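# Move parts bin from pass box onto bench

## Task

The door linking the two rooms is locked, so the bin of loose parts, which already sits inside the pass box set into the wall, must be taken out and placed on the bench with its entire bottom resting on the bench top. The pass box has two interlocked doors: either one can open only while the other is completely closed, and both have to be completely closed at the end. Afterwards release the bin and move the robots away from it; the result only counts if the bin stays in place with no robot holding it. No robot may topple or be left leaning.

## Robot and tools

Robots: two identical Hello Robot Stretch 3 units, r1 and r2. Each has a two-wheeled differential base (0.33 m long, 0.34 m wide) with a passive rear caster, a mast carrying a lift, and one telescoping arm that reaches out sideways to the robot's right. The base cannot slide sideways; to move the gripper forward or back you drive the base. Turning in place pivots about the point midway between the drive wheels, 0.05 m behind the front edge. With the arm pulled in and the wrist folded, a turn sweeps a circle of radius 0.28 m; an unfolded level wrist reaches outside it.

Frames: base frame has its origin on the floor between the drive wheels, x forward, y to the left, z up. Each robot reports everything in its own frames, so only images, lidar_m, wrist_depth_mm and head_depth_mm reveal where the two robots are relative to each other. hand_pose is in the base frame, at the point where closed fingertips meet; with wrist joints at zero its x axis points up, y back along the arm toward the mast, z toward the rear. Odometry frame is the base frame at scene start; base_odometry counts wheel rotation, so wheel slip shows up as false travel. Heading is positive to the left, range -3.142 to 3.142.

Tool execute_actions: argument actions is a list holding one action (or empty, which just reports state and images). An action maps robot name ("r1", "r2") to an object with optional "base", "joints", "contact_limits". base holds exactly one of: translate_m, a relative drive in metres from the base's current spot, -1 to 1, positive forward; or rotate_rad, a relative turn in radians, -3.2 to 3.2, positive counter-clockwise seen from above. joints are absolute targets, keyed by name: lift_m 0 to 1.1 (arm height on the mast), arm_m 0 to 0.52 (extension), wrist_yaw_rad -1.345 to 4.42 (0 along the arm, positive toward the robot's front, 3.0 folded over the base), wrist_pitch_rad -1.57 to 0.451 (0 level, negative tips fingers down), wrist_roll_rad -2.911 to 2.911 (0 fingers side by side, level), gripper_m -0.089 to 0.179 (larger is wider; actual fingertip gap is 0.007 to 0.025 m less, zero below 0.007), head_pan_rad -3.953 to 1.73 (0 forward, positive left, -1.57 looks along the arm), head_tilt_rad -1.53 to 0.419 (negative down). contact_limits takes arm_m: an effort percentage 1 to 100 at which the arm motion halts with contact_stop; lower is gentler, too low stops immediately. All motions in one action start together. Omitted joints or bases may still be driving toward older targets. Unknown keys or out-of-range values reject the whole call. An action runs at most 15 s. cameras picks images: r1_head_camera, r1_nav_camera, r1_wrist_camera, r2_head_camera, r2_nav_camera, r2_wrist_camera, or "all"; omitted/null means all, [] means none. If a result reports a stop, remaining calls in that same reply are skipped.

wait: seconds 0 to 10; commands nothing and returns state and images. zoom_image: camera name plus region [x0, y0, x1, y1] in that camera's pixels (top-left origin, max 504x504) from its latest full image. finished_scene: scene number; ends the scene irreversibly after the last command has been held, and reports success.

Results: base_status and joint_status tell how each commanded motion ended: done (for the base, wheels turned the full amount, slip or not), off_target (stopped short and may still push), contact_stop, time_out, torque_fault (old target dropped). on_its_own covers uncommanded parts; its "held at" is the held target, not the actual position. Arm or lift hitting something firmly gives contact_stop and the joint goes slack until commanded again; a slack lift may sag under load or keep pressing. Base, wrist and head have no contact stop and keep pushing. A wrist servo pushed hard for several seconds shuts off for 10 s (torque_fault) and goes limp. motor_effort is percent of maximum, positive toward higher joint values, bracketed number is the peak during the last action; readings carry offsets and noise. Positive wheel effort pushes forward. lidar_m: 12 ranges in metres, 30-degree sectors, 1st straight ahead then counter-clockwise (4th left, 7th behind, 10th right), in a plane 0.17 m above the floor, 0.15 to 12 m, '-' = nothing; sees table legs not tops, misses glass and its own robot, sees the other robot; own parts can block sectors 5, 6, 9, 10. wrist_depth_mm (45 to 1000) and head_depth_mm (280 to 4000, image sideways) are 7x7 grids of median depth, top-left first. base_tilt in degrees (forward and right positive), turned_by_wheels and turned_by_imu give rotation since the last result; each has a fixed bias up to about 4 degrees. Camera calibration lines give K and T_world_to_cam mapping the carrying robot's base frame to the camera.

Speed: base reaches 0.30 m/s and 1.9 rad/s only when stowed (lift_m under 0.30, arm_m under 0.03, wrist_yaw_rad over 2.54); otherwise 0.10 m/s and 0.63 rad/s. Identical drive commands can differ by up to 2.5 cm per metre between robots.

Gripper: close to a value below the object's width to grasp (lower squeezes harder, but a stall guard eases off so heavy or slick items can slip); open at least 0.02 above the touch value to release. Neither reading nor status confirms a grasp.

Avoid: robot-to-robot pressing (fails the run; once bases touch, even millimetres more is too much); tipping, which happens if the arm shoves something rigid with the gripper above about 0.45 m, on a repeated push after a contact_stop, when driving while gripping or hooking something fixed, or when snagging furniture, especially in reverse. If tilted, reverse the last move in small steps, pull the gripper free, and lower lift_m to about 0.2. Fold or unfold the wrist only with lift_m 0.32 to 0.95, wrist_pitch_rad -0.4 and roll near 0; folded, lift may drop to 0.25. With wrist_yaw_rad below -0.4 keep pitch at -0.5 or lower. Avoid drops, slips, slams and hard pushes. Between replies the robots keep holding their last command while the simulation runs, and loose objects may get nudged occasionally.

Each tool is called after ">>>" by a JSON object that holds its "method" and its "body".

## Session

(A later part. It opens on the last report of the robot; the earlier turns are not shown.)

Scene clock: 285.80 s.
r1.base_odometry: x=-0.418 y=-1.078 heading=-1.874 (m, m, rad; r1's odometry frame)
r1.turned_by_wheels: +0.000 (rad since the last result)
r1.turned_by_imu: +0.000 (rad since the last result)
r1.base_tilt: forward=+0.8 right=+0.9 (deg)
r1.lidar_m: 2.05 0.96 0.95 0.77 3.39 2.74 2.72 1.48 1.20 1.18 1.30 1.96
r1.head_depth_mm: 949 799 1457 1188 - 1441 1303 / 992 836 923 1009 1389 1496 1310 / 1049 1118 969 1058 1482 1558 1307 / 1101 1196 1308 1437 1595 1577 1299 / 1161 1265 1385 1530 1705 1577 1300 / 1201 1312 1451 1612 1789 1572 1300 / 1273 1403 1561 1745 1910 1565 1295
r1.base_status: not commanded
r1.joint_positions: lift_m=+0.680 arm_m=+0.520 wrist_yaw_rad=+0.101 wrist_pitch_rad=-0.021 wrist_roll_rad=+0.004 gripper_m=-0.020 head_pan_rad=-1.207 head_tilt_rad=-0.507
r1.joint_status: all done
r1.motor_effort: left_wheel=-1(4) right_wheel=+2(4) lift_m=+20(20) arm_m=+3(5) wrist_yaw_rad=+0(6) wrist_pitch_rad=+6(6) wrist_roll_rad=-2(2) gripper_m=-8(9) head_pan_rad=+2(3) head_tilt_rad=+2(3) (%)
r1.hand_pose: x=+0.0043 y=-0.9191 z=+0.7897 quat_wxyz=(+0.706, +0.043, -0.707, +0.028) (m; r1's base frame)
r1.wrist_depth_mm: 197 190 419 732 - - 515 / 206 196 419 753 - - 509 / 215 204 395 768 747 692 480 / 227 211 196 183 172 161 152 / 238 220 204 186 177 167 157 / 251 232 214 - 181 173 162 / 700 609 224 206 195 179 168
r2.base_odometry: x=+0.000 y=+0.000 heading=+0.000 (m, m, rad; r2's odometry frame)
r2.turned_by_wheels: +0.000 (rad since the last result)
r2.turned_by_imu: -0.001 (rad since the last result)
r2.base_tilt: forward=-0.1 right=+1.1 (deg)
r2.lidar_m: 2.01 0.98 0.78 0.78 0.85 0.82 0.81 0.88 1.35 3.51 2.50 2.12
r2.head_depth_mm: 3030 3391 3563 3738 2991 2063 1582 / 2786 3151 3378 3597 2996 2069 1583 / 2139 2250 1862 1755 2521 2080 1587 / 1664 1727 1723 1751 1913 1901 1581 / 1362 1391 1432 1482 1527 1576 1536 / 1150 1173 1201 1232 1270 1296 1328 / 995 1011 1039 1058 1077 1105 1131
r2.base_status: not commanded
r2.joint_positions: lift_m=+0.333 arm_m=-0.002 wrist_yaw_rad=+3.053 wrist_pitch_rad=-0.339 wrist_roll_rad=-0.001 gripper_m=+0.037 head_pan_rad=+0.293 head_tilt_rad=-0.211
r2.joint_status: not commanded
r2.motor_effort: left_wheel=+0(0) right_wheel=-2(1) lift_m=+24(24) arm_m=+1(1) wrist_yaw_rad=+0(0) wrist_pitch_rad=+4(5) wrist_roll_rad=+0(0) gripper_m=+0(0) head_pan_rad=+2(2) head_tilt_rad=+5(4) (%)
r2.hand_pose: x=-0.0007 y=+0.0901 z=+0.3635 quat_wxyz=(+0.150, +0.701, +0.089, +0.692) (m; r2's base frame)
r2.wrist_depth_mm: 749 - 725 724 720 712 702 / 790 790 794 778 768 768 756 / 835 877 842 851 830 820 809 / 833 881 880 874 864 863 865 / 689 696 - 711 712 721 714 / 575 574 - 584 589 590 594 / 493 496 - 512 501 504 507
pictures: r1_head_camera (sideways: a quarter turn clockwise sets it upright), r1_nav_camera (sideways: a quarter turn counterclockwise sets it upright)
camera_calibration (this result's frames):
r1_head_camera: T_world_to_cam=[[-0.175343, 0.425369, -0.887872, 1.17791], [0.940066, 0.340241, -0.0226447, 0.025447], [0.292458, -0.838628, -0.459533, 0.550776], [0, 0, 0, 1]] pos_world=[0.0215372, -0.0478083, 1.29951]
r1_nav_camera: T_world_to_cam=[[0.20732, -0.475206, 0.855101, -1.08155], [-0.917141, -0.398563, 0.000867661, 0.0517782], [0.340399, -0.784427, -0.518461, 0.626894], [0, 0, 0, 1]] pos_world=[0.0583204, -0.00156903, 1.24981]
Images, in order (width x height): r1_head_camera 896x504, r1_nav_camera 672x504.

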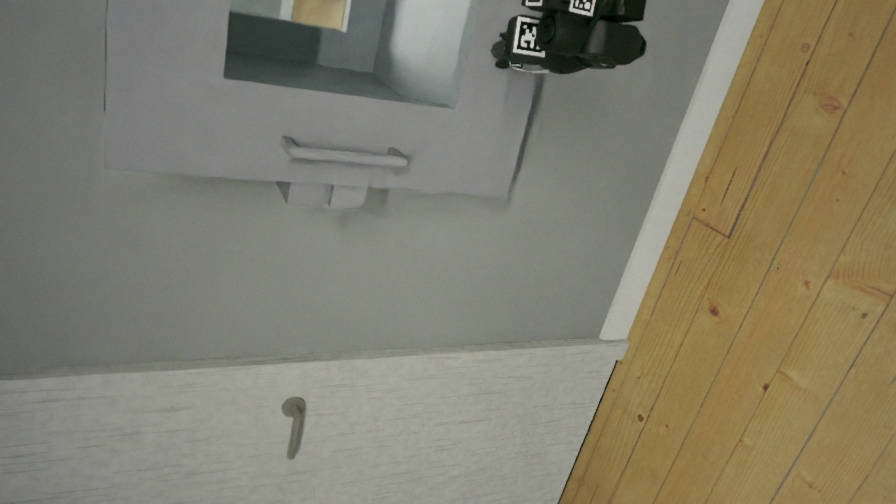

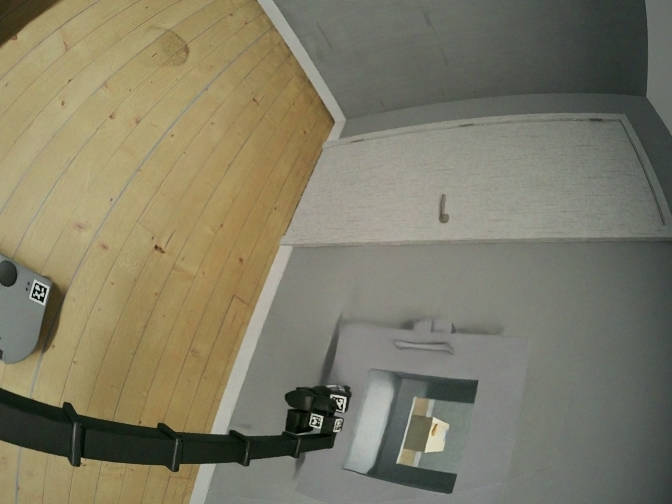

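>>> {"method": "execute_actions", "body": {"actions": [{"r1":{"base":{"rotate_rad":-0.5},"joints":{"arm_m":0.25}}}], "cameras": []}}

>>> {"method": "execute_actions", "body": {"actions": [{"r1":{"base":{"translate_m":0.2}}}], "cameras": []}}

>>> {"method": "execute_actions", "body": {"actions": [{"r1":{"base":{"rotate_rad":0.52},"joints":{"wrist_yaw_rad":0,"head_pan_rad":-1.5}}}], "cameras": []}}

>>> {"method": "execute_actions", "body": {"actions": [{"r1":{"joints":{"arm_m":0.52},"contact_limits":{"arm_m":15}}}], "cameras": ["r1_head_camera","r1_wrist_camera"]}}

Scene clock: 296.60 s.
r1.base_odometry: x=-0.418 y=-1.078 heading=-2.374 (m, m, rad; r1's odometry frame)
r1.turned_by_wheels: -0.500 (rad since the last result)
r1.turned_by_imu: -0.505 (rad since the last result)
r1.base_tilt: forward=+0.8 right=+1.0 (deg)
r1.lidar_m: 2.03 2.05 0.94 0.95 3.15 3.34 2.73 2.72 1.45 1.19 1.19 1.31
r1.head_depth_mm: 975 1060 1152 1275 1418 1547 - / 960 829 921 1218 1420 1534 1295 / 959 828 931 1010 1412 1537 1308 / 961 821 3088 1037 1418 1529 1303 / 947 820 3098 1032 1410 1526 1301 / 945 816 1450 1013 1408 1523 1296 / 944 810 875 975 1397 1521 1292
r1.base_status: done
r1.joint_positions: lift_m=+0.680 arm_m=+0.250 wrist_yaw_rad=+0.100 wrist_pitch_rad=-0.021 wrist_roll_rad=+0.004 gripper_m=-0.020 head_pan_rad=-1.207 head_tilt_rad=-0.507
r1.joint_status: all done
r1.motor_effort: left_wheel=+3(9) right_wheel=-1(6) lift_m=+20(20) arm_m=-4(5) wrist_yaw_rad=-1(2) wrist_pitch_rad=+6(6) wrist_roll_rad=-2(2) gripper_m=-9(9) head_pan_rad=+2(1) head_tilt_rad=+2(3) (%)
r1.hand_pose: x=+0.0041 y=-0.6497 z=+0.7897 quat_wxyz=(+0.706, +0.043, -0.707, +0.027) (m; r1's base frame)
r1.wrist_depth_mm: 868 - 436 713 763 818 899 / 886 - 453 746 789 846 955 / 824 940 472 754 840 881 960 / 419 447 484 775 840 938 - / 433 683 743 796 877 956 - / 671 730 781 - 937 - - / 704 769 827 857 943 - -
r2.base_odometry: x=+0.000 y=+0.000 heading=+0.000 (m, m, rad; r2's odometry frame)
r2.turned_by_wheels: +0.000 (rad since the last result)
r2.turned_by_imu: -0.003 (rad since the last result)
r2.base_tilt: forward=-0.2 right=+0.9 (deg)
r2.lidar_m: 2.01 0.98 0.78 0.78 0.85 0.81 0.81 0.88 1.35 3.49 2.49 2.12
r2.head_depth_mm: 3016 3435 3546 3703 2963 2058 1587 / 2798 3166 3300 3563 3016 2083 1578 / 2141 2239 1869 1771 2504 2072 1572 / 1659 1722 1715 1776 1917 1895 1594 / 1359 1391 1436 1477 1527 1573 1532 / 1149 1175 1199 1233 1262 1298 1333 / 990 1014 1034 1061 1079 1106 1129
r2.base_status: not commanded
r2.joint_positions: lift_m=+0.333 arm_m=-0.002 wrist_yaw_rad=+3.053 wrist_pitch_rad=-0.339 wrist_roll_rad=-0.001 gripper_m=+0.037 head_pan_rad=+0.293 head_tilt_rad=-0.211
r2.joint_status: not commanded
r2.motor_effort: left_wheel=+0(0) right_wheel=+0(1) lift_m=+24(24) arm_m=+1(1) wrist_yaw_rad=+0(0) wrist_pitch_rad=+4(4) wrist_roll_rad=+0(0) gripper_m=+0(0) head_pan_rad=+3(2) head_tilt_rad=+4(4) (%)
r2.hand_pose: x=-0.0007 y=+0.0901 z=+0.3635 quat_wxyz=(+0.150, +0.701, +0.089, +0.692) (m; r2's base frame)
r2.wrist_depth_mm: 748 - 723 725 712 710 701 / 796 794 778 779 766 773 748 / 865 857 853 833 839 816 825 / 820 874 879 873 869 866 869 / 702 694 - 702 716 714 726 / 576 569 - 591 592 594 602 / 491 488 - 514 499 506 506
pictures: none
No camera images: the call's "cameras" was empty. Leave "cameras" out to get every camera's image.

Scene clock: 300.07 s.
r1.base_odometry: x=-0.562 y=-1.217 heading=-2.374 (m, m, rad; r1's odometry frame)
r1.turned_by_wheels: +0.000 (rad since the last result)
r1.turned_by_imu: +0.000 (rad since the last result)
r1.base_tilt: forward=+0.8 right=+0.9 (deg)
r1.lidar_m: 1.87 1.87 2.06 0.91 0.88 3.55 2.93 2.69 1.37 1.12 1.12 1.23
r1.head_depth_mm: 903 765 860 938 1332 1471 - / 905 761 1411 1186 1333 1472 1289 / 902 758 - 1176 1323 1473 1310 / 902 753 3061 1172 1328 1463 1300 / 889 751 830 913 1323 1465 1297 / 887 755 824 939 1324 1465 1297 / 908 985 1075 1188 1322 1463 1294
r1.base_status: done
r1.joint_positions: lift_m=+0.680 arm_m=+0.250 wrist_yaw_rad=+0.100 wrist_pitch_rad=-0.021 wrist_roll_rad=+0.004 gripper_m=-0.020 head_pan_rad=-1.207 head_tilt_rad=-0.507
r1.joint_status: not commanded
r1.motor_effort: left_wheel=+3(8) right_wheel=-1(2) lift_m=+20(20) arm_m=-4(4) wrist_yaw_rad=-1(0) wrist_pitch_rad=+6(6) wrist_roll_rad=-2(2) gripper_m=-8(9) head_pan_rad=+2(2) head_tilt_rad=+2(2) (%)
r1.hand_pose: x=+0.0041 y=-0.6497 z=+0.7897 quat_wxyz=(+0.706, +0.043, -0.707, +0.027) (m; r1's base frame)
r1.wrist_depth_mm: 611 861 - 406 433 734 796 / 594 891 - 426 446 777 819 / 513 837 915 426 460 800 865 / 354 374 403 437 478 832 904 / 361 389 425 453 800 850 944 / 629 659 701 - 848 902 - / 649 678 731 794 863 947 -
r2.base_odometry: x=+0.000 y=+0.000 heading=+0.000 (m, m, rad; r2's odometry frame)
r2.turned_by_wheels: +0.000 (rad since the last result)
r2.turned_by_imu: -0.001 (rad since the last result)
r2.base_tilt: forward=+0.0 right=+1.1 (deg)
r2.lidar_m: 2.01 0.98 0.78 0.78 0.85 0.82 0.81 0.88 1.35 3.51 2.50 2.12
r2.head_depth_mm: 3009 3375 3564 3708 3027 2058 1575 / 2809 3139 3333 3587 2991 2062 1575 / 2156 2219 1867 1760 2554 2064 1576 / 1666 1722 1719 1778 1920 1905 1584 / 1358 1399 1428 1479 1526 1564 1540 / 1143 1172 1203 1235 1265 1297 1326 / 993 1015 1033 1056 1075 1101 1131
r2.base_status: not commanded
r2.joint_positions: lift_m=+0.333 arm_m=-0.002 wrist_yaw_rad=+3.053 wrist_pitch_rad=-0.339 wrist_roll_rad=-0.001 gripper_m=+0.037 head_pan_rad=+0.293 head_tilt_rad=-0.211
r2.joint_status: not commanded
r2.motor_effort: left_wheel=+0(1) right_wheel=-2(1) lift_m=+24(24) arm_m=+1(1) wrist_yaw_rad=+0(0) wrist_pitch_rad=+5(4) wrist_roll_rad=+0(0) gripper_m=+0(0) head_pan_rad=+2(2) head_tilt_rad=+5(4) (%)
r2.hand_pose: x=-0.0007 y=+0.0901 z=+0.3635 quat_wxyz=(+0.150, +0.701, +0.089, +0.692) (m; r2's base frame)
r2.wrist_depth_mm: 734 - 728 724 707 703 705 / 798 792 780 778 769 763 753 / 845 862 851 848 826 832 819 / 841 863 886 876 868 869 857 / 691 697 - 703 713 718 718 / 576 581 - 589 587 590 591 / 492 491 - 510 499 504 505
pictures: none
No camera images: the call's "cameras" was empty. Leave "cameras" out to get every camera's image.

Scene clock: 301.83 s.
r1.base_odometry: x=-0.562 y=-1.217 heading=-1.854 (m, m, rad; r1's odometry frame)
r1.turned_by_wheels: +0.520 (rad since the last result)
r1.turned_by_imu: +0.525 (rad since the last result)
r1.base_tilt: forward=+0.8 right=+0.9 (deg)
r1.lidar_m: 1.87 2.06 0.91 0.87 3.56 2.93 2.71 1.38 1.12 1.12 1.23 1.88
r1.head_depth_mm: 871 727 3025 1184 1242 1384 1326 / 890 740 2952 1185 1282 1389 - / 906 755 816 911 1310 - 1245 / 932 992 875 1191 1349 1490 1302 / 955 1042 1139 1257 1405 1522 1298 / 977 1064 1171 1294 1445 1556 1296 / 1003 1095 1190 1311 1469 1565 1291
r1.base_status: done
r1.joint_positions: lift_m=+0.680 arm_m=+0.250 wrist_yaw_rad=+0.001 wrist_pitch_rad=-0.021 wrist_roll_rad=+0.004 gripper_m=-0.020 head_pan_rad=-1.493 head_tilt_rad=-0.507
r1.joint_status: all done
r1.motor_effort: left_wheel=-1(6) right_wheel=+2(8) lift_m=+20(20) arm_m=-4(4) wrist_yaw_rad=+0(2) wrist_pitch_rad=+6(6) wrist_roll_rad=-2(2) gripper_m=-9(9) head_pan_rad=-3(19) head_tilt_rad=+3(3) (%)
r1.hand_pose: x=-0.0212 y=-0.6509 z=+0.7897 quat_wxyz=(+0.706, +0.008, -0.708, -0.007) (m; r1's base frame)
r1.wrist_depth_mm: 671 663 617 339 - - 667 / 699 692 645 357 - - 671 / 727 715 668 372 359 347 335 / 747 755 719 380 367 352 342 / 798 764 733 390 379 365 351 / 849 804 765 - 668 651 615 / 881 865 791 749 711 659 637
r2.base_odometry: x=+0.000 y=+0.000 heading=+0.000 (m, m, rad; r2's odometry frame)
r2.turned_by_wheels: +0.000 (rad since the last result)
r2.turned_by_imu: +0.000 (rad since the last result)
r2.base_tilt: forward=-0.1 right=+1.1 (deg)
r2.lidar_m: 2.01 0.98 0.79 0.78 0.85 0.82 0.81 0.88 1.35 3.51 2.49 2.12
r2.head_depth_mm: 3026 3405 3553 3715 3018 2062 1582 / 2783 3153 3369 3614 3006 2071 1581 / 2164 2231 1878 1767 2524 2090 1582 / 1670 1717 1715 1761 1924 1914 1593 / 1348 1399 1437 1480 1525 1570 1525 / 1148 1174 1201 1227 1259 1295 1326 / 993 1015 1033 1057 1078 1105 1130
r2.base_status: not commanded
r2.joint_positions: lift_m=+0.333 arm_m=-0.002 wrist_yaw_rad=+3.053 wrist_pitch_rad=-0.339 wrist_roll_rad=-0.001 gripper_m=+0.037 head_pan_rad=+0.293 head_tilt_rad=-0.211
r2.joint_status: not commanded
r2.motor_effort: left_wheel=+0(0) right_wheel=-2(1) lift_m=+24(24) arm_m=+0(1) wrist_yaw_rad=-1(0) wrist_pitch_rad=+4(4) wrist_roll_rad=+1(0) gripper_m=-1(1) head_pan_rad=+2(2) head_tilt_rad=+5(5) (%)
r2.hand_pose: x=-0.0007 y=+0.0901 z=+0.3635 quat_wxyz=(+0.150, +0.701, +0.089, +0.692) (m; r2's base frame)
r2.wrist_depth_mm: 735 - 729 716 710 703 702 / 801 789 768 773 759 760 765 / 846 858 848 841 835 825 819 / 827 871 867 885 858 860 874 / 694 697 - 701 716 714 726 / 572 582 - 583 582 583 596 / 491 498 - 516 502 506 506
pictures: none
No camera images: the call's "cameras" was empty. Leave "cameras" out to get every camera's image.

Scene clock: 305.30 s.
r1.base_odometry: x=-0.562 y=-1.217 heading=-1.854 (m, m, rad; r1's odometry frame)
r1.turned_by_wheels: +0.000 (rad since the last result)
r1.turned_by_imu: -0.005 (rad since the last result)
r1.base_tilt: forward=+0.9 right=+0.9 (deg)
r1.lidar_m: 1.86 2.05 0.91 0.87 3.54 2.92 2.75 1.38 1.12 1.12 1.23 1.88
r1.head_depth_mm: 873 737 3239 1193 1246 1377 1346 / 889 753 2927 1188 965 1450 1275 / 906 771 827 932 - 1458 1309 / 932 991 879 972 1355 1485 1302 / 955 1040 1135 1253 1397 1525 1307 / 977 1059 1164 1286 1440 1546 1299 / 998 1087 1184 1313 1463 1573 1298
r1.base_status: not commanded
r1.joint_positions: lift_m=+0.680 arm_m=+0.468 wrist_yaw_rad=+0.006 wrist_pitch_rad=-0.023 wrist_roll_rad=+0.004 gripper_m=-0.020 head_pan_rad=-1.493 head_tilt_rad=-0.505
r1.joint_status: arm_m contact_stop (moved +0.218 of +0.270)
r1.on_its_own: arm_m is slack since a contact_stop, until your next command for it (your +0.520 is given up)
r1.motor_effort: left_wheel=+2(10) right_wheel=-1(6) lift_m=+20(21) arm_m=+0(15) wrist_yaw_rad=-6(9) wrist_pitch_rad=+7(11) wrist_roll_rad=-2(2) gripper_m=-9(9) head_pan_rad=-3(2) head_tilt_rad=+2(2) (%)
r1.contact_limits: arm_m 15 (drawing in: default 25, maximum 41; extending or still: default 33, maximum 55)
r1.hand_pose: x=-0.0200 y=-0.8686 z=+0.7892 quat_wxyz=(+0.706, +0.010, -0.708, -0.006) (m; r1's base frame)
r1.wrist_depth_mm: 446 430 164 156 149 - 633 / 466 449 169 162 154 - 654 / 485 465 176 167 159 696 654 / 512 488 182 173 164 157 150 / 536 504 191 179 171 162 155 / 567 542 498 - 176 169 160 / 582 553 210 196 187 175 167
r2.base_odometry: x=+0.000 y=+0.000 heading=+0.000 (m, m, rad; r2's odometry frame)
r2.turned_by_wheels: +0.000 (rad since the last result)
r2.turned_by_imu: -0.001 (rad since the last result)
r2.base_tilt: forward=-0.1 right=+1.1 (deg)
r2.lidar_m: 2.00 0.98 0.78 0.78 0.85 0.82 0.81 0.88 1.35 3.51 2.49 2.12
r2.head_depth_mm: 3045 3406 3518 3702 2979 2067 1578 / 2779 3122 3352 3600 3019 2076 1582 / 2153 2224 1866 1761 2536 2078 1588 / 1654 1722 1720 1757 1916 1892 1595 / 1362 1394 1431 1477 1522 1573 1532 / 1148 1172 1199 1234 1260 1296 1340 / 990 1011 1033 1055 1076 1103 1130
r2.base_status: not commanded
r2.joint_positions: lift_m=+0.333 arm_m=-0.002 wrist_yaw_rad=+3.053 wrist_pitch_rad=-0.339 wrist_roll_rad=-0.001 gripper_m=+0.037 head_pan_rad=+0.293 head_tilt_rad=-0.211
r2.joint_status: not commanded
r2.motor_effort: left_wheel=+0(0) right_wheel=-1(1) lift_m=+24(24) arm_m=+0(0) wrist_yaw_rad=+0(0) wrist_pitch_rad=+4(4) wrist_roll_rad=+0(1) gripper_m=+0(0) head_pan_rad=+2(2) head_tilt_rad=+4(4) (%)
r2.hand_pose: x=-0.0007 y=+0.0901 z=+0.3635 quat_wxyz=(+0.150, +0.701, +0.089, +0.692) (m; r2's base frame)
r2.wrist_depth_mm: 740 - 723 723 710 708 702 / 790 797 777 777 771 758 756 / 862 858 857 853 833 833 815 / 813 871 877 872 868 876 863 / 691 697 - 716 719 723 729 / 577 578 - 583 598 593 590 / 488 490 - 513 500 504 508
pictures: r1_head_camera (sideways: a quarter turn clockwise sets it upright), r1_wrist_camera
camera_calibration (this result's frames):
r1_head_camera: T_world_to_cam=[[-0.0479961, 0.455955, -0.888708, 1.17822], [0.997884, 0.0609635, -0.0226147, 0.0250553], [0.0438674, -0.887912, -0.457916, 0.550188], [0, 0, 0, 1]] pos_world=[0.00741248, -0.0502259, 1.2996]
r1_wrist_camera: T_world_to_cam=[[-0.999521, -0.0102371, -0.0292143, -0.00413303], [0.0265288, 0.203082, -0.978802, 0.984854], [0.015953, -0.979108, -0.202713, -0.528028], [0, 0, 0, 1]] pos_world=[-0.0218344, -0.717045, 0.856818]
Images, in order (width x height): r1_head_camera 896x504, r1_wrist_camera 644x364.

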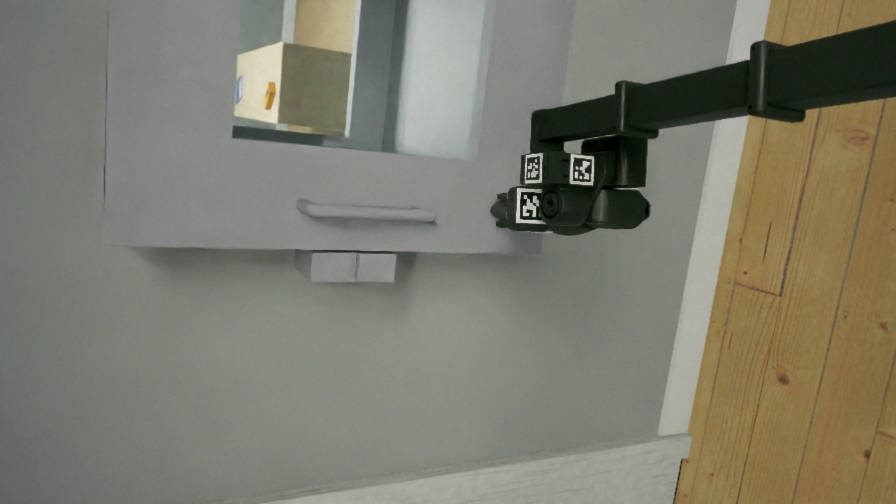

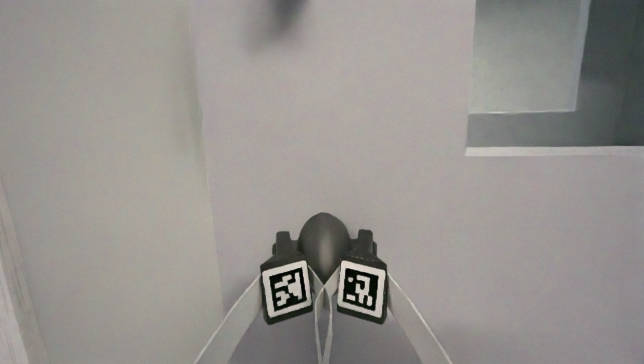

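>>> {"method": "execute_actions", "body": {"actions": [{"r1":{"joints":{"arm_m":0.02,"head_pan_rad":-2.0,"head_tilt_rad":-0.2},"base":{"translate_m":0.5}}}], "cameras": ["r1_head_camera","r2_head_camera"]}}

Scene clock: 314.60 s.
r1.base_odometry: x=-0.702 y=-1.697 heading=-1.854 (m, m, rad; r1's odometry frame)
r1.turned_by_wheels: +0.000 (rad since the last result)
r1.turned_by_imu: -0.001 (rad since the last result)
r1.base_tilt: forward=+0.8 right=+0.9 (deg)
r1.lidar_m: 1.37 1.51 2.36 0.76 3.45 3.43 2.94 1.48 1.21 1.19 1.30 1.38
r1.head_depth_mm: 1200 1245 1264 1357 1373 1466 1535 / 1160 1203 1222 1633 1480 1408 1470 / 1125 1163 1178 991 1033 1347 1420 / 1094 1128 1151 1035 1022 1291 1365 / 1057 1097 1132 1177 1217 1264 1313 / 1032 1066 1098 1138 1181 1217 1271 / 1002 1029 1070 1103 1143 1184 1230
r1.base_status: done
r1.joint_positions: lift_m=+0.680 arm_m=+0.020 wrist_yaw_rad=+0.001 wrist_pitch_rad=-0.022 wrist_roll_rad=+0.004 gripper_m=-0.020 head_pan_rad=-1.993 head_tilt_rad=-0.211
r1.joint_status: all done
r1.motor_effort: left_wheel=+0(7) right_wheel=+1(7) lift_m=+20(20) arm_m=-4(4) wrist_yaw_rad=-1(7) wrist_pitch_rad=+6(7) wrist_roll_rad=-2(2) gripper_m=-8(9) head_pan_rad=-2(21) head_tilt_rad=+5(19) (%)
r1.hand_pose: x=-0.0213 y=-0.4209 z=+0.7895 quat_wxyz=(+0.706, +0.008, -0.708, -0.008) (m; r1's base frame)
r1.wrist_depth_mm: - 986 915 890 865 812 585 / - 993 956 923 914 854 598 / - - 1000 956 896 872 616 / - - - 991 947 910 641 / - - - - 985 943 903 / - - - - - 981 936 / - - - - - - 940
r2.base_odometry: x=+0.000 y=+0.000 heading=+0.000 (m, m, rad; r2's odometry frame)
r2.turned_by_wheels: +0.000 (rad since the last result)
r2.turned_by_imu: -0.002 (rad since the last result)
r2.base_tilt: forward=-0.1 right=+1.2 (deg)
r2.lidar_m: 2.01 0.98 0.79 0.78 0.85 0.82 0.81 0.88 1.35 3.51 2.50 2.12
r2.head_depth_mm: 3028 3453 3529 3711 2986 2059 1575 / 2808 3141 3321 3577 3015 2056 1580 / 2158 2248 1857 1756 2521 2069 1583 / 1666 1729 1720 1769 1917 1895 1589 / 1356 1401 1439 1480 1518 1575 1536 / 1151 1173 1204 1224 1260 1293 1334 / 994 1012 1030 1056 1077 1103 1130
r2.base_status: not commanded
r2.joint_positions: lift_m=+0.333 arm_m=-0.002 wrist_yaw_rad=+3.053 wrist_pitch_rad=-0.339 wrist_roll_rad=-0.001 gripper_m=+0.037 head_pan_rad=+0.293 head_tilt_rad=-0.211
r2.joint_status: not commanded
r2.motor_effort: left_wheel=+0(0) right_wheel=-1(0) lift_m=+24(24) arm_m=+0(0) wrist_yaw_rad=+0(0) wrist_pitch_rad=+4(4) wrist_roll_rad=+0(0) gripper_m=+0(1) head_pan_rad=+2(2) head_tilt_rad=+4(4) (%)
r2.hand_pose: x=-0.0007 y=+0.0901 z=+0.3635 quat_wxyz=(+0.150, +0.701, +0.089, +0.692) (m; r2's base frame)
r2.wrist_depth_mm: 727 - 726 715 722 707 704 / 794 792 778 789 779 765 758 / 847 864 848 842 839 824 823 / 834 871 872 887 876 864 854 / 692 700 - 715 716 716 718 / 570 583 - 589 585 588 594 / 494 493 - 514 499 503 506
pictures: r1_head_camera (sideways: a quarter turn clockwise sets it upright), r2_head_camera (sideways: a quarter turn clockwise sets it upright)
camera_calibration (this result's frames):
r1_head_camera: T_world_to_cam=[[0.0628287, 0.17047, -0.983358, 1.30113], [0.902701, -0.429938, -0.0168566, 0.0181471], [-0.425656, -0.886619, -0.180896, 0.192526], [0, 0, 0, 1]] pos_world=[-0.0161801, -0.0433053, 1.31461]
r2_head_camera: T_world_to_cam=[[-0.239206, -0.0453594, -0.969909, 1.28511], [-0.301676, 0.952943, 0.0298356, -0.0286998], [0.922915, 0.299735, -0.241633, 0.271169], [0, 0, 0, 1]] pos_world=[0.0484818, 0.0043621, 1.31282]
Images, in order (width x height): r1_head_camera 896x504, r2_head_camera 896x504.

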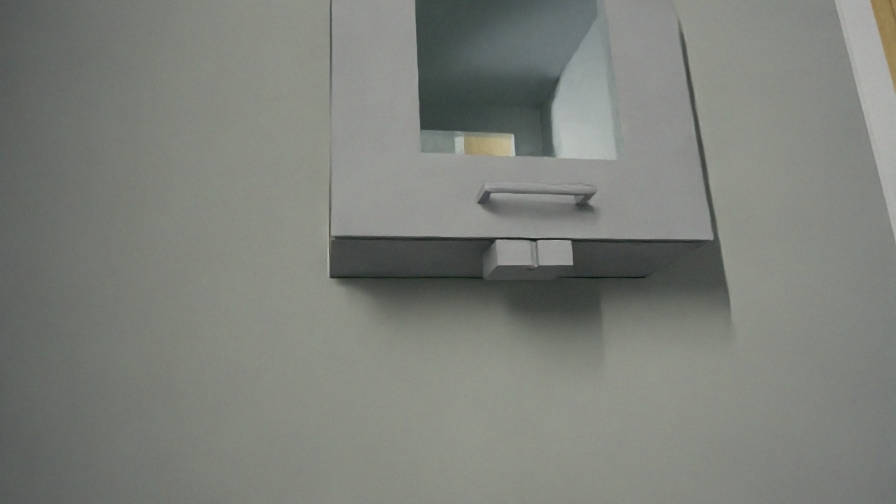

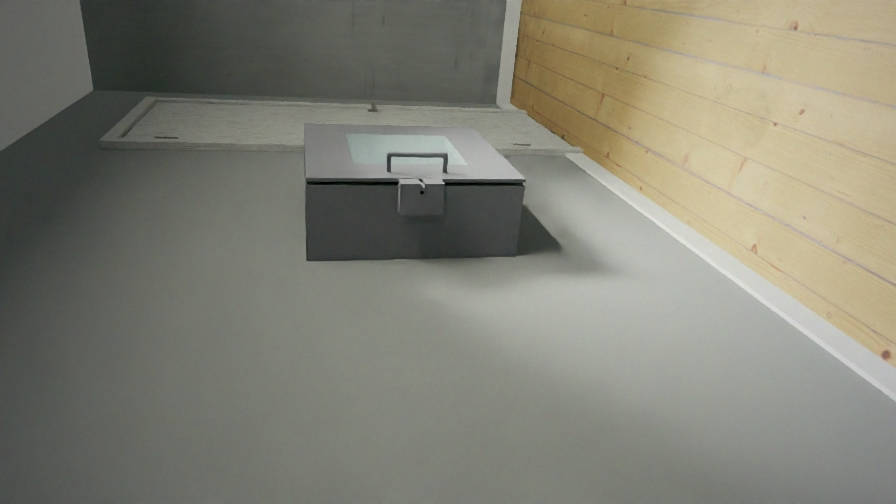

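>>> {"method": "finished_scene", "body": {"scene": 1}}

The scene is finished: the task was done.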